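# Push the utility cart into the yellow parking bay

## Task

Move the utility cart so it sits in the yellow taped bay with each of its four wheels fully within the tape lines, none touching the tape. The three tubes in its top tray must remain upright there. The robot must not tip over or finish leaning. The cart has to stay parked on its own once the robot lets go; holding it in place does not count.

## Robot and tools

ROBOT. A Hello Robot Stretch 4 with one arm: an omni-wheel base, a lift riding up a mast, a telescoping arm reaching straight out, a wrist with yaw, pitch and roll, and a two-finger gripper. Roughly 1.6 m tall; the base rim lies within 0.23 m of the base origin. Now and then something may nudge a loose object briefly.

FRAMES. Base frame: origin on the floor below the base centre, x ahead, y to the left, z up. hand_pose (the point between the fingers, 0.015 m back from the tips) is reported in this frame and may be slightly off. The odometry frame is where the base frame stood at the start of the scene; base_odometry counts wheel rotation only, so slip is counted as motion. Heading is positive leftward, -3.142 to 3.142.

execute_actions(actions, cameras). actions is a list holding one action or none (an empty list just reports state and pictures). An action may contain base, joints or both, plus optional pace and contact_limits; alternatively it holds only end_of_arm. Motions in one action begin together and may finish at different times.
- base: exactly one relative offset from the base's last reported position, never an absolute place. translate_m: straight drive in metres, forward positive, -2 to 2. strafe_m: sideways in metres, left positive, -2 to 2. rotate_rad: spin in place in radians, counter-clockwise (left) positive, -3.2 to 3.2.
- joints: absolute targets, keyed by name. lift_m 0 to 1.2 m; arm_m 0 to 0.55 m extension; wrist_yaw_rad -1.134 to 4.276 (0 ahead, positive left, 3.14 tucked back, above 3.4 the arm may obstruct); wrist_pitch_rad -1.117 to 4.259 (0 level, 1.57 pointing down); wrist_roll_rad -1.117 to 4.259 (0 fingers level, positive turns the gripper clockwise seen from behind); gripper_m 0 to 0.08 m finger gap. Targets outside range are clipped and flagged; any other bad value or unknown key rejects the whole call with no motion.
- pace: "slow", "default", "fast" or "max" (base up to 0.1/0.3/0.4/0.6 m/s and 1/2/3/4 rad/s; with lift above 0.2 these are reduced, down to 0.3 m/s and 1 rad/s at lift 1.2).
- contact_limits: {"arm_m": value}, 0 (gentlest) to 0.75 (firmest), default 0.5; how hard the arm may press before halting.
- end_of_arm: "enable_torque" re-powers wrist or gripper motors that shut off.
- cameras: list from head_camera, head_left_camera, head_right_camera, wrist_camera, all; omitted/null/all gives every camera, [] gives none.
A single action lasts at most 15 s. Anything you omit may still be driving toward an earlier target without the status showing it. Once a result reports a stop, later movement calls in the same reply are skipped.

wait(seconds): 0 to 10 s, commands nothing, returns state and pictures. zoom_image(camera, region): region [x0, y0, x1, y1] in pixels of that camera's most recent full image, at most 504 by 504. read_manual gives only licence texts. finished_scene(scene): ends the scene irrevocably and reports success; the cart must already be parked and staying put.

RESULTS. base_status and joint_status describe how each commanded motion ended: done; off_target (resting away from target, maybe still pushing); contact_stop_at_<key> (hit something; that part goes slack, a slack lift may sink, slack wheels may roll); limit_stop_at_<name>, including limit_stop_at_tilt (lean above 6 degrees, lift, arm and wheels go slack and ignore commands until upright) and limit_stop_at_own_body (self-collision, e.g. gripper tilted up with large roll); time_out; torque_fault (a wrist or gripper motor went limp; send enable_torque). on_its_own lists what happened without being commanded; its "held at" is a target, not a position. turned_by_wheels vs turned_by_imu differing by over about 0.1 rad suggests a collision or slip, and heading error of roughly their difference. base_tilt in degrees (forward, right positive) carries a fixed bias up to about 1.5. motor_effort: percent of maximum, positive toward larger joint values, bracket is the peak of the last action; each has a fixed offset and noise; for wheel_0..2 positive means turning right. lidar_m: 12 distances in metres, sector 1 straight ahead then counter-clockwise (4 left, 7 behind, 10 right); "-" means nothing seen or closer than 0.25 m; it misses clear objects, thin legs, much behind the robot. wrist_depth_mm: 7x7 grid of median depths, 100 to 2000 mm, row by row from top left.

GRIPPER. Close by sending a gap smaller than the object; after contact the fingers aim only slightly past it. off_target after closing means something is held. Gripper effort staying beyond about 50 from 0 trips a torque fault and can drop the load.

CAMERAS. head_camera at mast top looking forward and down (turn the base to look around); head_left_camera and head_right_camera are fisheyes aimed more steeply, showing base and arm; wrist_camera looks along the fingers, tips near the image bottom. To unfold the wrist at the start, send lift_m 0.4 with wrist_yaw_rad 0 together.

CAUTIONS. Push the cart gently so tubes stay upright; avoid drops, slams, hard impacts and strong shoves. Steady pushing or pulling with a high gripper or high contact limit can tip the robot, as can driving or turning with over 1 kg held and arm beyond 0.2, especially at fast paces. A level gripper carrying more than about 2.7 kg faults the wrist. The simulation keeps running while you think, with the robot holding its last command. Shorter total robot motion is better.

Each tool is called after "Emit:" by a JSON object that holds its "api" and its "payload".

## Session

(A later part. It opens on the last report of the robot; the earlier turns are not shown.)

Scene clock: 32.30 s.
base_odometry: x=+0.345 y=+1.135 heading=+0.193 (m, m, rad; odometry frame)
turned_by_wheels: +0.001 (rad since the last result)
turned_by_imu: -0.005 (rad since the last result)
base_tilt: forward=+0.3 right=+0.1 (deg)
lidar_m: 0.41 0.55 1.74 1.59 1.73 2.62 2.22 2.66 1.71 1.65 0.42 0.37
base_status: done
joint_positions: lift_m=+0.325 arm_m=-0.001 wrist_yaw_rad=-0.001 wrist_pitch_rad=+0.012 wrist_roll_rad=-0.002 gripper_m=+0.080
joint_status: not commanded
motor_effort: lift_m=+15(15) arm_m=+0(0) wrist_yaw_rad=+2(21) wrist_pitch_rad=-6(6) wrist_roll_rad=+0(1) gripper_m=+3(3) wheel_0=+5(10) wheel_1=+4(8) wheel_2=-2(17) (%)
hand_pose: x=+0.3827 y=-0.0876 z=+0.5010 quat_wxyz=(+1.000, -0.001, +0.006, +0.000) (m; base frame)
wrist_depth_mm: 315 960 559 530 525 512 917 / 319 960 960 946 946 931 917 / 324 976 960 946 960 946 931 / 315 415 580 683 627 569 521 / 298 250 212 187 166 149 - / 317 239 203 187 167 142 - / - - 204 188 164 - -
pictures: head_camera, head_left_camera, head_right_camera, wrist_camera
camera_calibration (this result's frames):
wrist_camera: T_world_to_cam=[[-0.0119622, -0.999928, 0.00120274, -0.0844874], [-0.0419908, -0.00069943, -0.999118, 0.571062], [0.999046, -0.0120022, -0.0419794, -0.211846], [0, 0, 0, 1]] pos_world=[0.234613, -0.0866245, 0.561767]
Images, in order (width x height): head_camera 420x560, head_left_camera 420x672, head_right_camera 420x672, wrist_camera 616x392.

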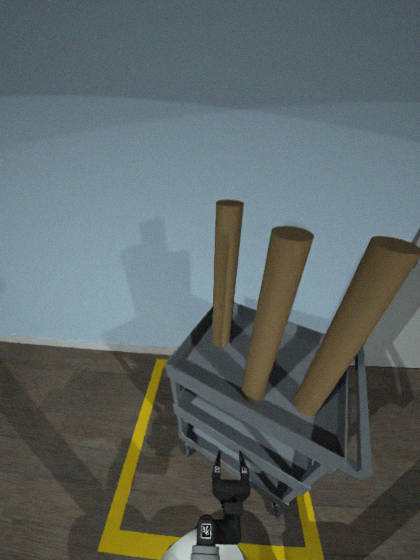

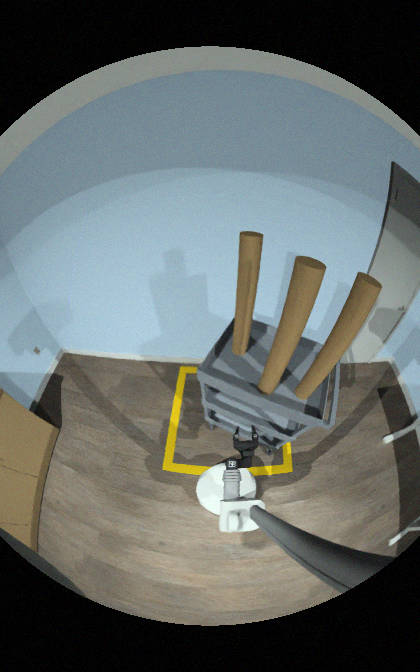

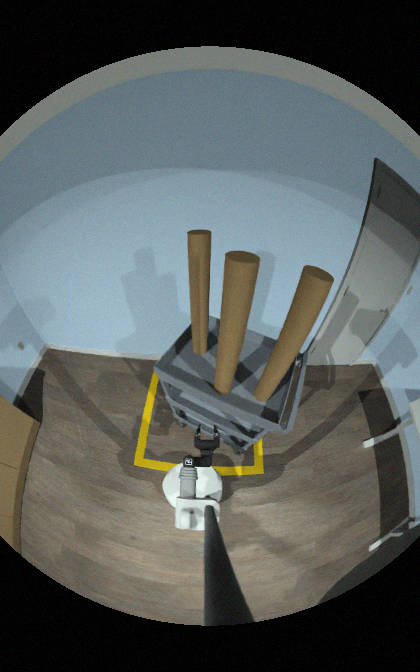

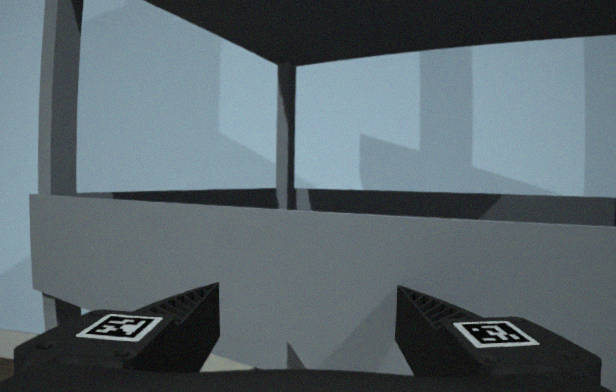

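Emit:
{"api": "execute_actions", "payload": {"actions": [{"base": {"strafe_m": 0.224}, "joints": {"lift_m": 0.462}, "pace": "fast"}]}}

Scene clock: 40.87 s.
base_odometry: x=+0.302 y=+1.355 heading=+0.193 (m, m, rad; odometry frame)
turned_by_wheels: +0.000 (rad since the last result)
turned_by_imu: -0.003 (rad since the last result)
base_tilt: forward=+0.3 right=+0.2 (deg)
lidar_m: 0.49 1.28 1.76 1.39 1.48 2.18 2.21 2.36 1.95 1.87 0.52 0.48
base_status: done
joint_positions: lift_m=+0.462 arm_m=-0.001 wrist_yaw_rad=+0.000 wrist_pitch_rad=+0.012 wrist_roll_rad=-0.002 gripper_m=+0.080
joint_status: all done
motor_effort: lift_m=+22(25) arm_m=+0(0) wrist_yaw_rad=+0(2) wrist_pitch_rad=-7(6) wrist_roll_rad=+1(1) gripper_m=+3(3) wheel_0=+1(10) wheel_1=-1(15) wheel_2=+0(1) (%)
hand_pose: x=+0.3828 y=-0.0874 z=+0.6373 quat_wxyz=(+1.000, -0.001, +0.006, +0.000) (m; base frame)
wrist_depth_mm: 976 960 946 294 263 235 - / 976 976 960 309 300 286 276 / 976 991 991 946 946 946 946 / 991 976 960 960 960 946 946 / 991 991 976 960 960 960 946 / 1008 991 991 445 539 615 580 / - - 991 332 287 - -
pictures: head_camera, head_left_camera, head_right_camera, wrist_camera
camera_calibration (this result's frames):
wrist_camera: T_world_to_cam=[[-0.0110903, -0.999938, 0.00120485, -0.0848012], [-0.0421893, -0.000735927, -0.999109, 0.707361], [0.999048, -0.0111312, -0.0421785, -0.205994], [0, 0, 0, 1]] pos_world=[0.2347, -0.0865683, 0.698145]
Images, in order (width x height): head_camera 420x560, head_left_camera 420x672, head_right_camera 420x672, wrist_camera 616x392.

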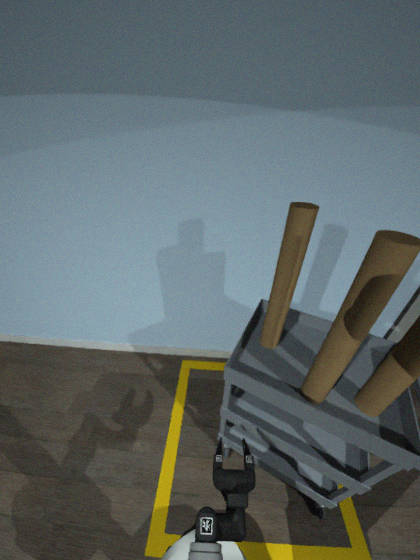

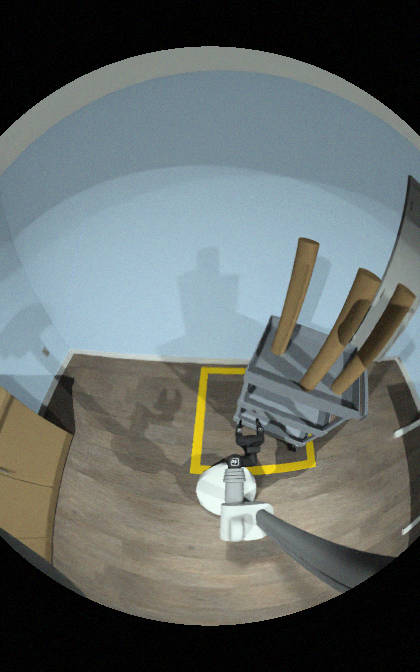

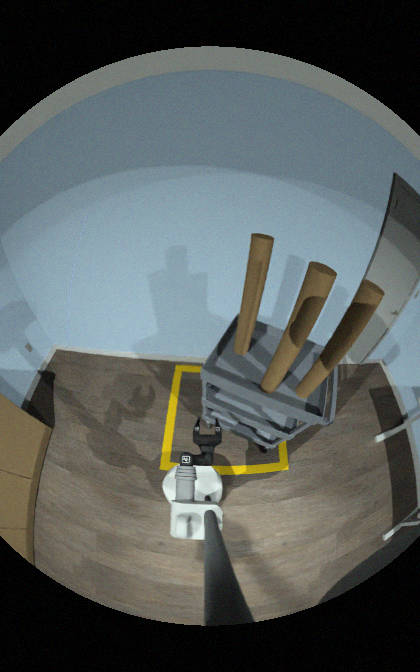

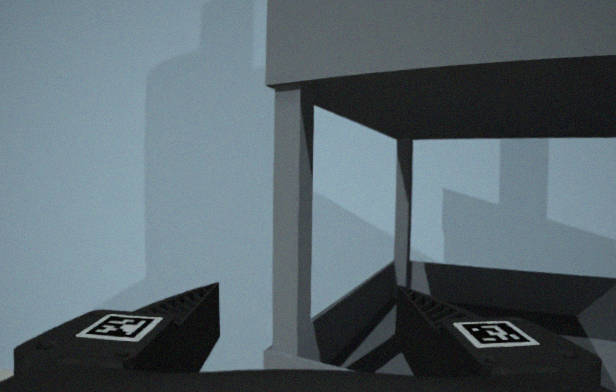

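Emit:
{"api": "execute_actions", "payload": {"actions": []}}

Scene clock: 41.63 s.
base_odometry: x=+0.302 y=+1.355 heading=+0.193 (m, m, rad; odometry frame)
turned_by_wheels: +0.000 (rad since the last result)
turned_by_imu: +0.000 (rad since the last result)
base_tilt: forward=+0.3 right=+0.2 (deg)
lidar_m: 0.47 1.25 1.76 1.40 1.50 2.11 2.22 2.34 1.95 1.86 0.53 0.48
base_status: done
joint_positions: lift_m=+0.462 arm_m=-0.001 wrist_yaw_rad=+0.000 wrist_pitch_rad=+0.012 wrist_roll_rad=-0.002 gripper_m=+0.080
joint_status: all done
motor_effort: lift_m=+22(25) arm_m=+0(0) wrist_yaw_rad=+0(2) wrist_pitch_rad=-7(6) wrist_roll_rad=+2(1) gripper_m=+3(3) wheel_0=+1(10) wheel_1=-1(15) wheel_2=+0(1) (%)
hand_pose: x=+0.3828 y=-0.0874 z=+0.6373 quat_wxyz=(+1.000, -0.001, +0.006, +0.000) (m; base frame)
wrist_depth_mm: 976 960 960 294 262 235 - / 976 976 960 309 300 286 274 / 991 976 976 960 946 946 931 / 991 991 976 976 960 960 960 / 1008 991 991 960 960 946 946 / 1008 1008 976 445 539 609 580 / - - 991 332 287 - -
pictures: head_camera, head_left_camera, head_right_camera, wrist_camera
camera_calibration (this result's frames):
wrist_camera: T_world_to_cam=[[-0.0110884, -0.999938, 0.001205, -0.0848016], [-0.0421894, -0.000736156, -0.999109, 0.707361], [0.999048, -0.0111294, -0.0421786, -0.205994], [0, 0, 0, 1]] pos_world=[0.2347, -0.0865681, 0.698145]
Images, in order (width x height): head_camera 420x560, head_left_camera 420x672, head_right_camera 420x672, wrist_camera 616x392.

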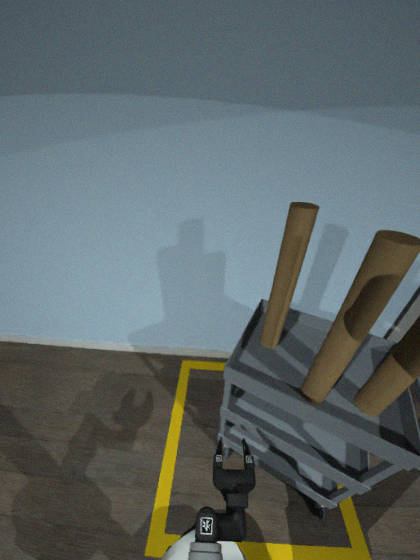

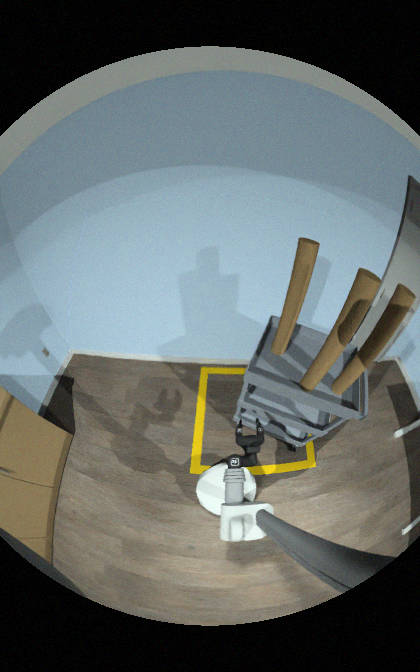

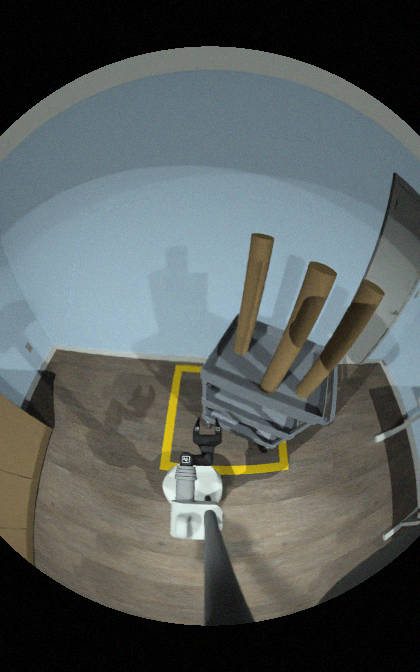

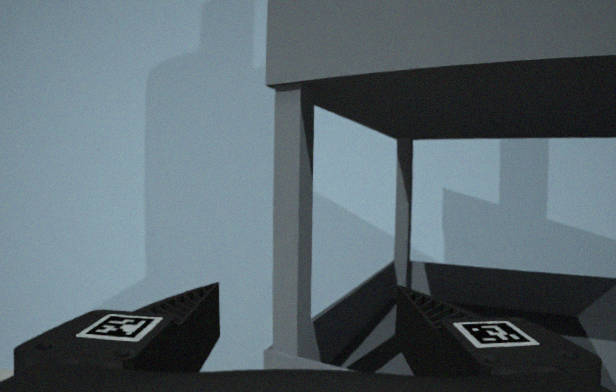

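Emit:
{"api": "execute_actions", "payload": {"actions": [{"base": {"strafe_m": 0.02}, "joints": {"arm_m": 0.195}, "pace": "fast"}]}}

Scene clock: 44.87 s.
base_odometry: x=+0.298 y=+1.374 heading=+0.193 (m, m, rad; odometry frame)
turned_by_wheels: +0.000 (rad since the last result)
turned_by_imu: -0.001 (rad since the last result)
base_tilt: forward=+0.4 right=+0.2 (deg)
lidar_m: 0.52 1.24 1.79 1.37 1.47 2.10 2.23 2.34 1.95 1.87 0.54 0.50
base_status: done
joint_positions: lift_m=+0.462 arm_m=+0.194 wrist_yaw_rad=+0.000 wrist_pitch_rad=+0.012 wrist_roll_rad=-0.002 gripper_m=+0.080
joint_status: all done
motor_effort: lift_m=+22(22) arm_m=+8(8) wrist_yaw_rad=-1(1) wrist_pitch_rad=-7(8) wrist_roll_rad=-1(1) gripper_m=+4(3) wheel_0=-2(13) wheel_1=+3(12) wheel_2=+0(1) (%)
hand_pose: x=+0.5772 y=-0.0874 z=+0.6373 quat_wxyz=(+1.000, -0.001, +0.006, +0.000) (m; base frame)
wrist_depth_mm: 778 778 768 119 189 194 - / 788 778 778 120 273 293 281 / 788 788 778 121 768 759 759 / 798 788 788 121 768 768 759 / 809 798 788 122 778 768 768 / 809 798 788 123 166 473 466 / - - 809 123 142 - -
pictures: head_camera, head_left_camera, head_right_camera, wrist_camera
camera_calibration (this result's frames):
wrist_camera: T_world_to_cam=[[-0.0109232, -0.99994, 0.00120702, -0.0827077], [-0.0423795, -0.000743063, -0.999101, 0.715626], [0.999042, -0.0109645, -0.0423688, -0.400069], [0, 0, 0, 1]] pos_world=[0.42911, -0.0865575, 0.698132]
Images, in order (width x height): head_camera 420x560, head_left_camera 420x672, head_right_camera 420x672, wrist_camera 616x392.

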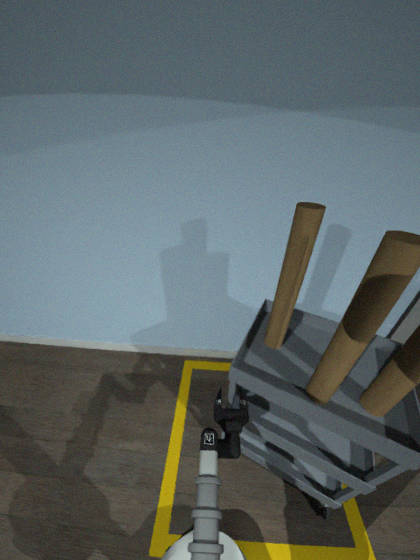

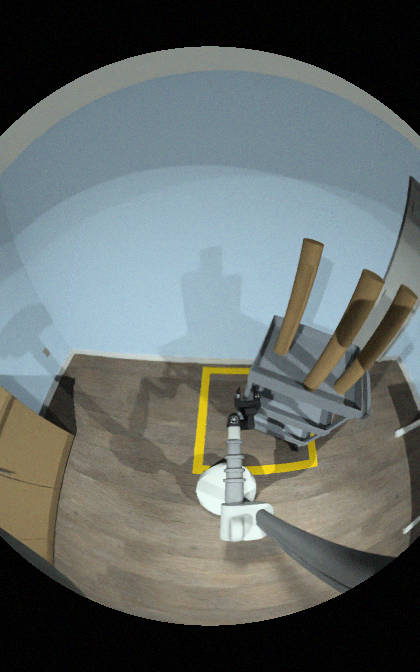

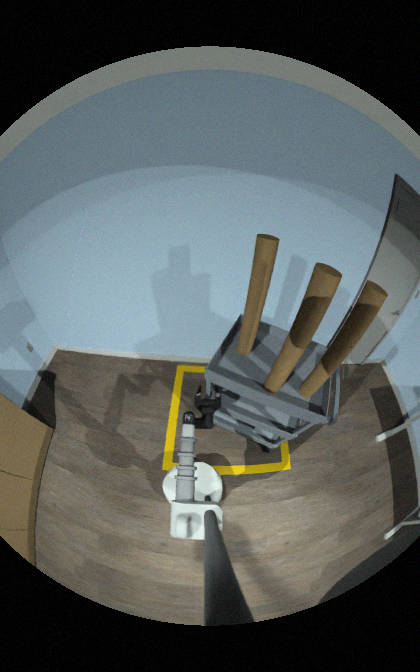

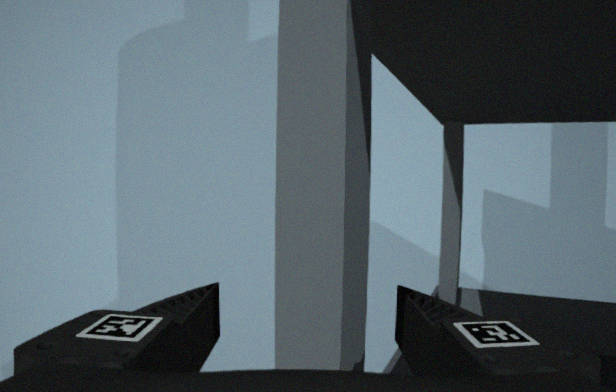

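Emit:
{"api": "zoom_image", "payload": {"camera": "head_camera", "region": [120, 330, 420, 560]}}

Emit:
{"api": "zoom_image", "payload": {"camera": "head_right_camera", "region": [140, 340, 360, 500]}}

Region (120, 330, 420, 560) of head_camera's 420x560 image, scaled by 1.680, with more detail than that image has; it fills the top 386 rows of this view, and the rest is white.

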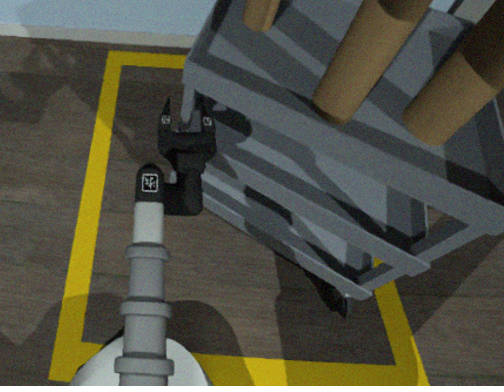

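Region (140, 340, 360, 500) of head_right_camera's 420x672 image, scaled by 2.291, with more detail than that image has; it fills the top 367 rows of this view, and the rest is white.

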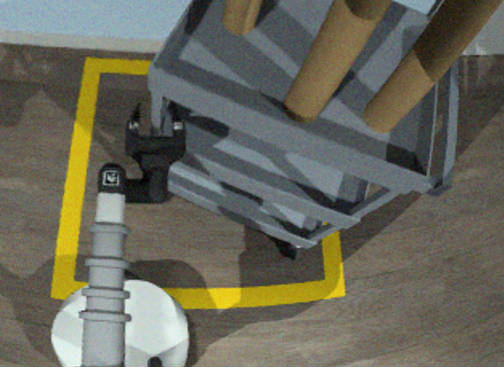

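Emit:
{"api": "execute_actions", "payload": {"actions": [{"base": {"strafe_m": 0.205}}]}}

Scene clock: 47.70 s.
base_odometry: x=+0.259 y=+1.575 heading=+0.193 (m, m, rad; odometry frame)
turned_by_wheels: +0.000 (rad since the last result)
turned_by_imu: -0.004 (rad since the last result)
base_tilt: forward=+0.3 right=+0.1 (deg)
lidar_m: 0.54 1.25 1.79 1.16 1.26 1.80 2.24 2.32 2.16 2.09 0.53 0.50
base_status: done
joint_positions: lift_m=+0.462 arm_m=+0.194 wrist_yaw_rad=+0.000 wrist_pitch_rad=+0.013 wrist_roll_rad=-0.002 gripper_m=+0.080
joint_status: not commanded
motor_effort: lift_m=+22(22) arm_m=+7(8) wrist_yaw_rad=+1(51) wrist_pitch_rad=-9(8) wrist_roll_rad=+1(1) gripper_m=+2(3) wheel_0=-2(27) wheel_1=+2(11) wheel_2=-3(5) (%)
hand_pose: x=+0.5773 y=-0.0874 z=+0.6372 quat_wxyz=(+1.000, -0.001, +0.006, +0.000) (m; base frame)
wrist_depth_mm: 788 778 768 142 176 195 - / 788 788 778 143 248 293 282 / 798 788 788 144 768 768 768 / 798 798 788 144 768 768 778 / 809 798 798 145 778 778 778 / 820 809 798 146 145 488 473 / - - 798 147 142 - -
pictures: head_camera, head_left_camera, head_right_camera, wrist_camera
camera_calibration (this result's frames):
wrist_camera: T_world_to_cam=[[-0.0112705, -0.999936, 0.00121076, -0.0825812], [-0.0427245, -0.000728172, -0.999087, 0.715751], [0.999023, -0.0113119, -0.0427136, -0.400045], [0, 0, 0, 1]] pos_world=[0.429304, -0.08658, 0.69811]
Images, in order (width x height): head_camera 420x560, head_left_camera 420x672, head_right_camera 420x672, wrist_camera 616x392.

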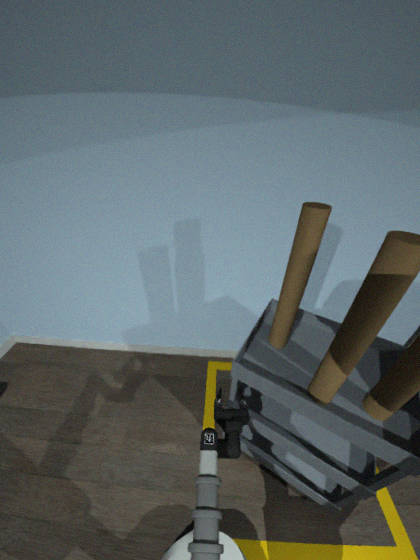

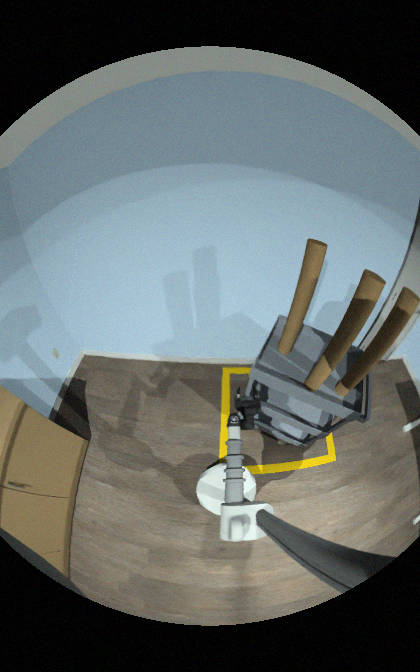

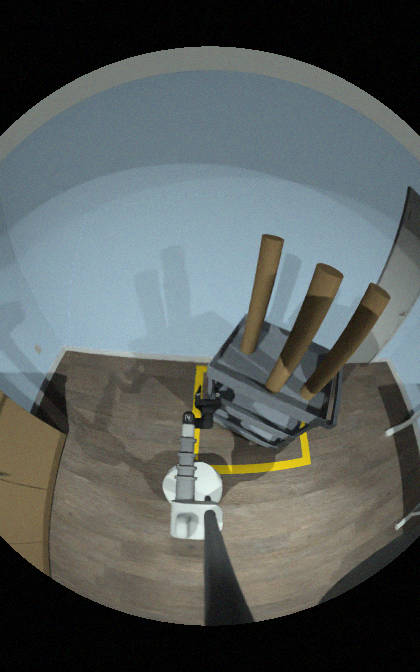

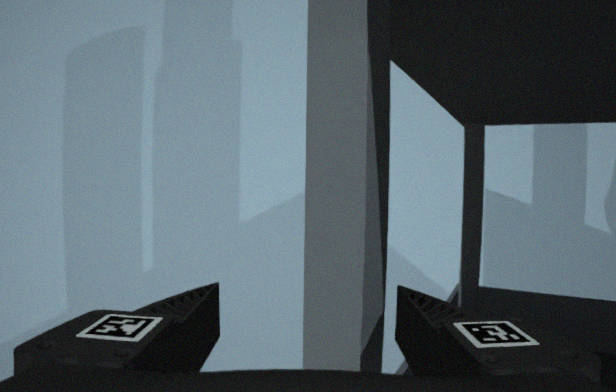

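Emit:
{"api": "zoom_image", "payload": {"camera": "head_camera", "region": [150, 330, 420, 560]}}

Emit:
{"api": "zoom_image", "payload": {"camera": "head_right_camera", "region": [160, 340, 380, 500]}}

Emit:
{"api": "zoom_image", "payload": {"camera": "head_left_camera", "region": [190, 340, 410, 500]}}

Region (150, 330, 420, 560) of head_camera's 420x560 image, scaled by 1.867, with more detail than that image has; it fills the top 429 rows of this view, and the rest is white.

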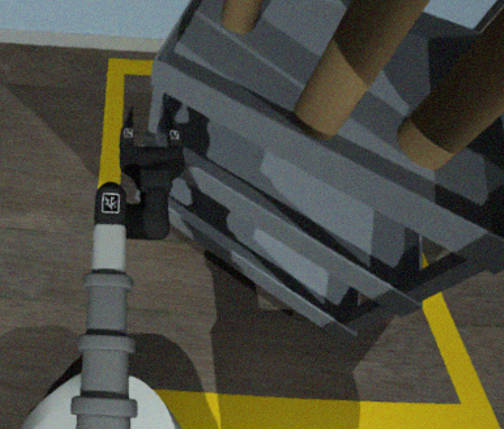

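Region (160, 340, 380, 500) of head_right_camera's 420x672 image, scaled by 2.291, with more detail than that image has; it fills the top 367 rows of this view, and the rest is white.

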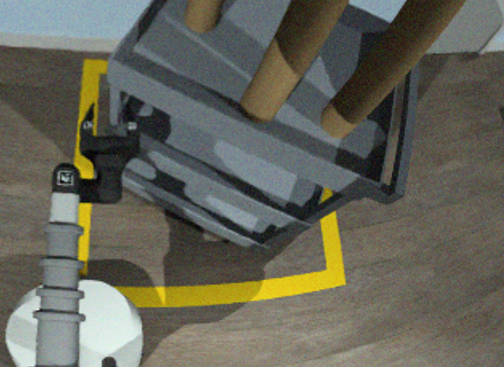

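Region (190, 340, 410, 500) of head_left_camera's 420x672 image, scaled by 2.291, with more detail than that image has; it fills the top 367 rows of this view, and the rest is white.

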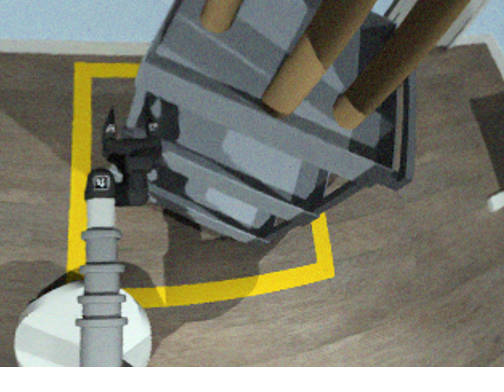

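Emit:
{"api": "execute_actions", "payload": {"actions": [{"joints": {"arm_m": 0.06}, "pace": "fast"}]}}

Scene clock: 50.60 s.
base_odometry: x=+0.259 y=+1.575 heading=+0.193 (m, m, rad; odometry frame)
turned_by_wheels: +0.000 (rad since the last result)
turned_by_imu: -0.001 (rad since the last result)
base_tilt: forward=+0.3 right=+0.1 (deg)
lidar_m: 0.52 1.25 1.75 1.18 1.27 1.80 2.29 2.37 2.20 2.09 0.54 0.51
base_status: not commanded
joint_positions: lift_m=+0.462 arm_m=+0.061 wrist_yaw_rad=+0.000 wrist_pitch_rad=+0.012 wrist_roll_rad=-0.002 gripper_m=+0.080
joint_status: all done
motor_effort: lift_m=+22(22) arm_m=-8(9) wrist_yaw_rad=+1(1) wrist_pitch_rad=-7(8) wrist_roll_rad=-1(1) gripper_m=+3(3) wheel_0=-2(2) wheel_1=+2(2) wheel_2=-3(3) (%)
hand_pose: x=+0.4450 y=-0.0875 z=+0.6372 quat_wxyz=(+1.000, -0.001, +0.006, +0.000) (m; base frame)
wrist_depth_mm: 917 917 904 266 232 208 - / 917 917 904 891 303 289 277 / 917 931 917 904 904 891 891 / 931 931 917 277 904 904 891 / 946 931 931 279 904 904 904 / 946 931 931 282 439 585 554 / - - 931 286 375 - -
pictures: head_camera, head_left_camera, head_right_camera, wrist_camera
camera_calibration (this result's frames):
wrist_camera: T_world_to_cam=[[-0.0113137, -0.999935, 0.00120787, -0.0840613], [-0.0424463, -0.000726598, -0.999098, 0.710038], [0.999035, -0.0113548, -0.0424354, -0.267975], [0, 0, 0, 1]] pos_world=[0.296903, -0.0865827, 0.698128]
Images, in order (width x height): head_camera 420x560, head_left_camera 420x672, head_right_camera 420x672, wrist_camera 616x392.

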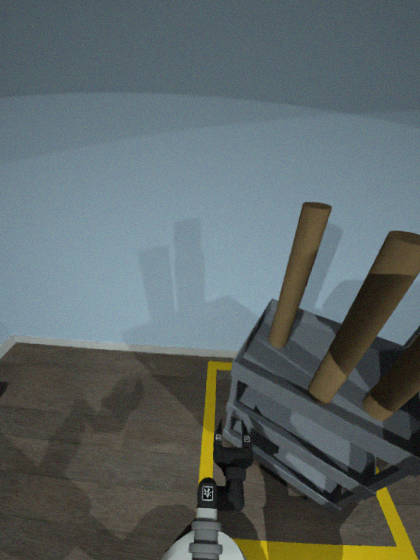

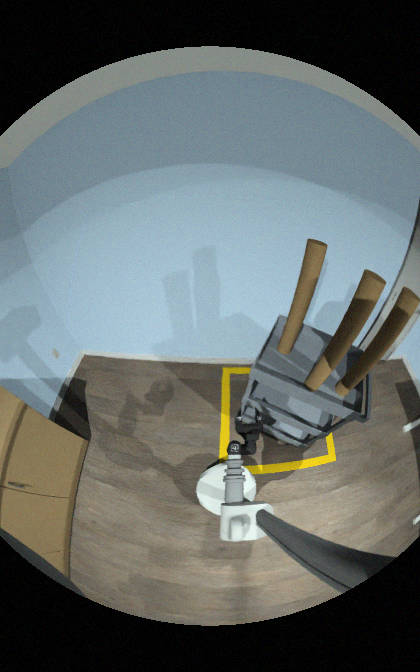

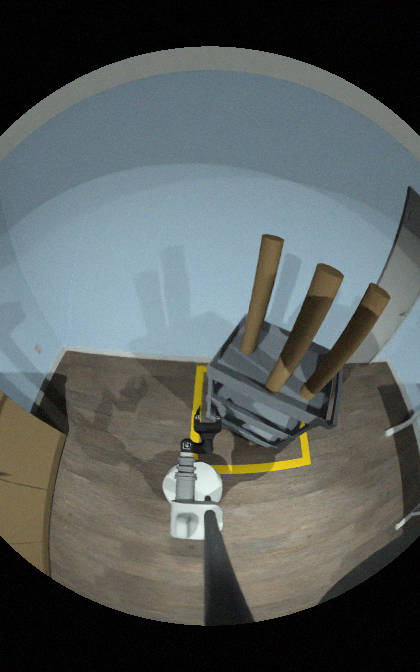

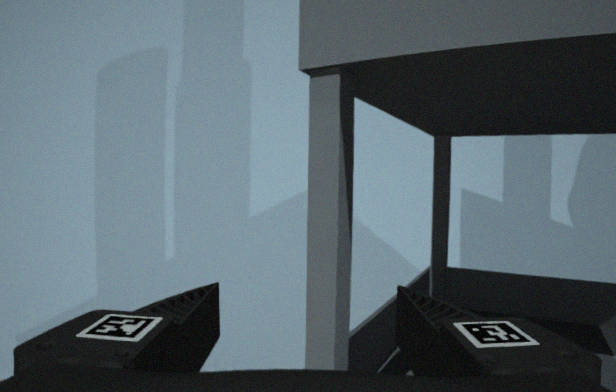

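Emit:
{"api": "zoom_image", "payload": {"camera": "head_camera", "region": [170, 340, 420, 560]}}

Emit:
{"api": "zoom_image", "payload": {"camera": "head_left_camera", "region": [200, 350, 360, 490]}}

Emit:
{"api": "zoom_image", "payload": {"camera": "head_right_camera", "region": [180, 350, 360, 490]}}

Region (170, 340, 420, 560) of head_camera's 420x560 image, scaled by 2.016, with more detail than that image has; it fills the top 444 rows of this view, and the rest is white.

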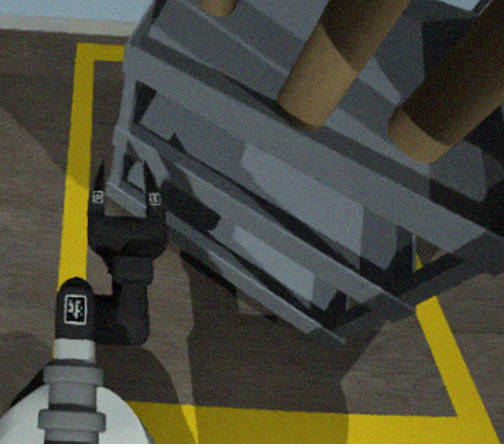

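Region (200, 350, 360, 490) of head_left_camera's 420x672 image, scaled by 3.150, with more detail than that image has; it fills the top 441 rows of this view, and the rest is white.

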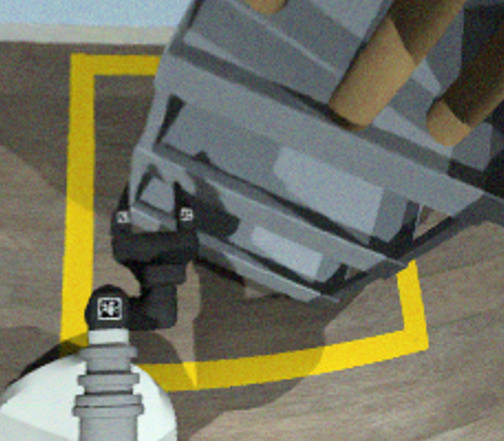

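Region (180, 350, 360, 490) of head_right_camera's 420x672 image, scaled by 2.800, with more detail than that image has.

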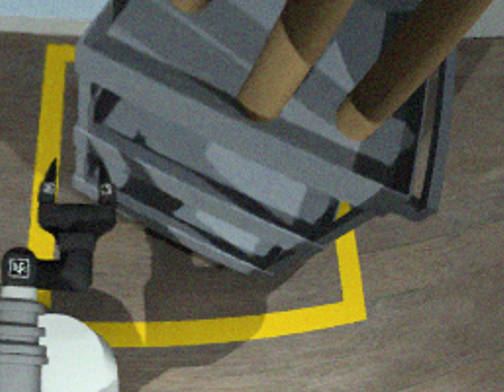

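Emit:
{"api": "finished_scene", "payload": {"scene": 2}}

The scene is finished: the task was done.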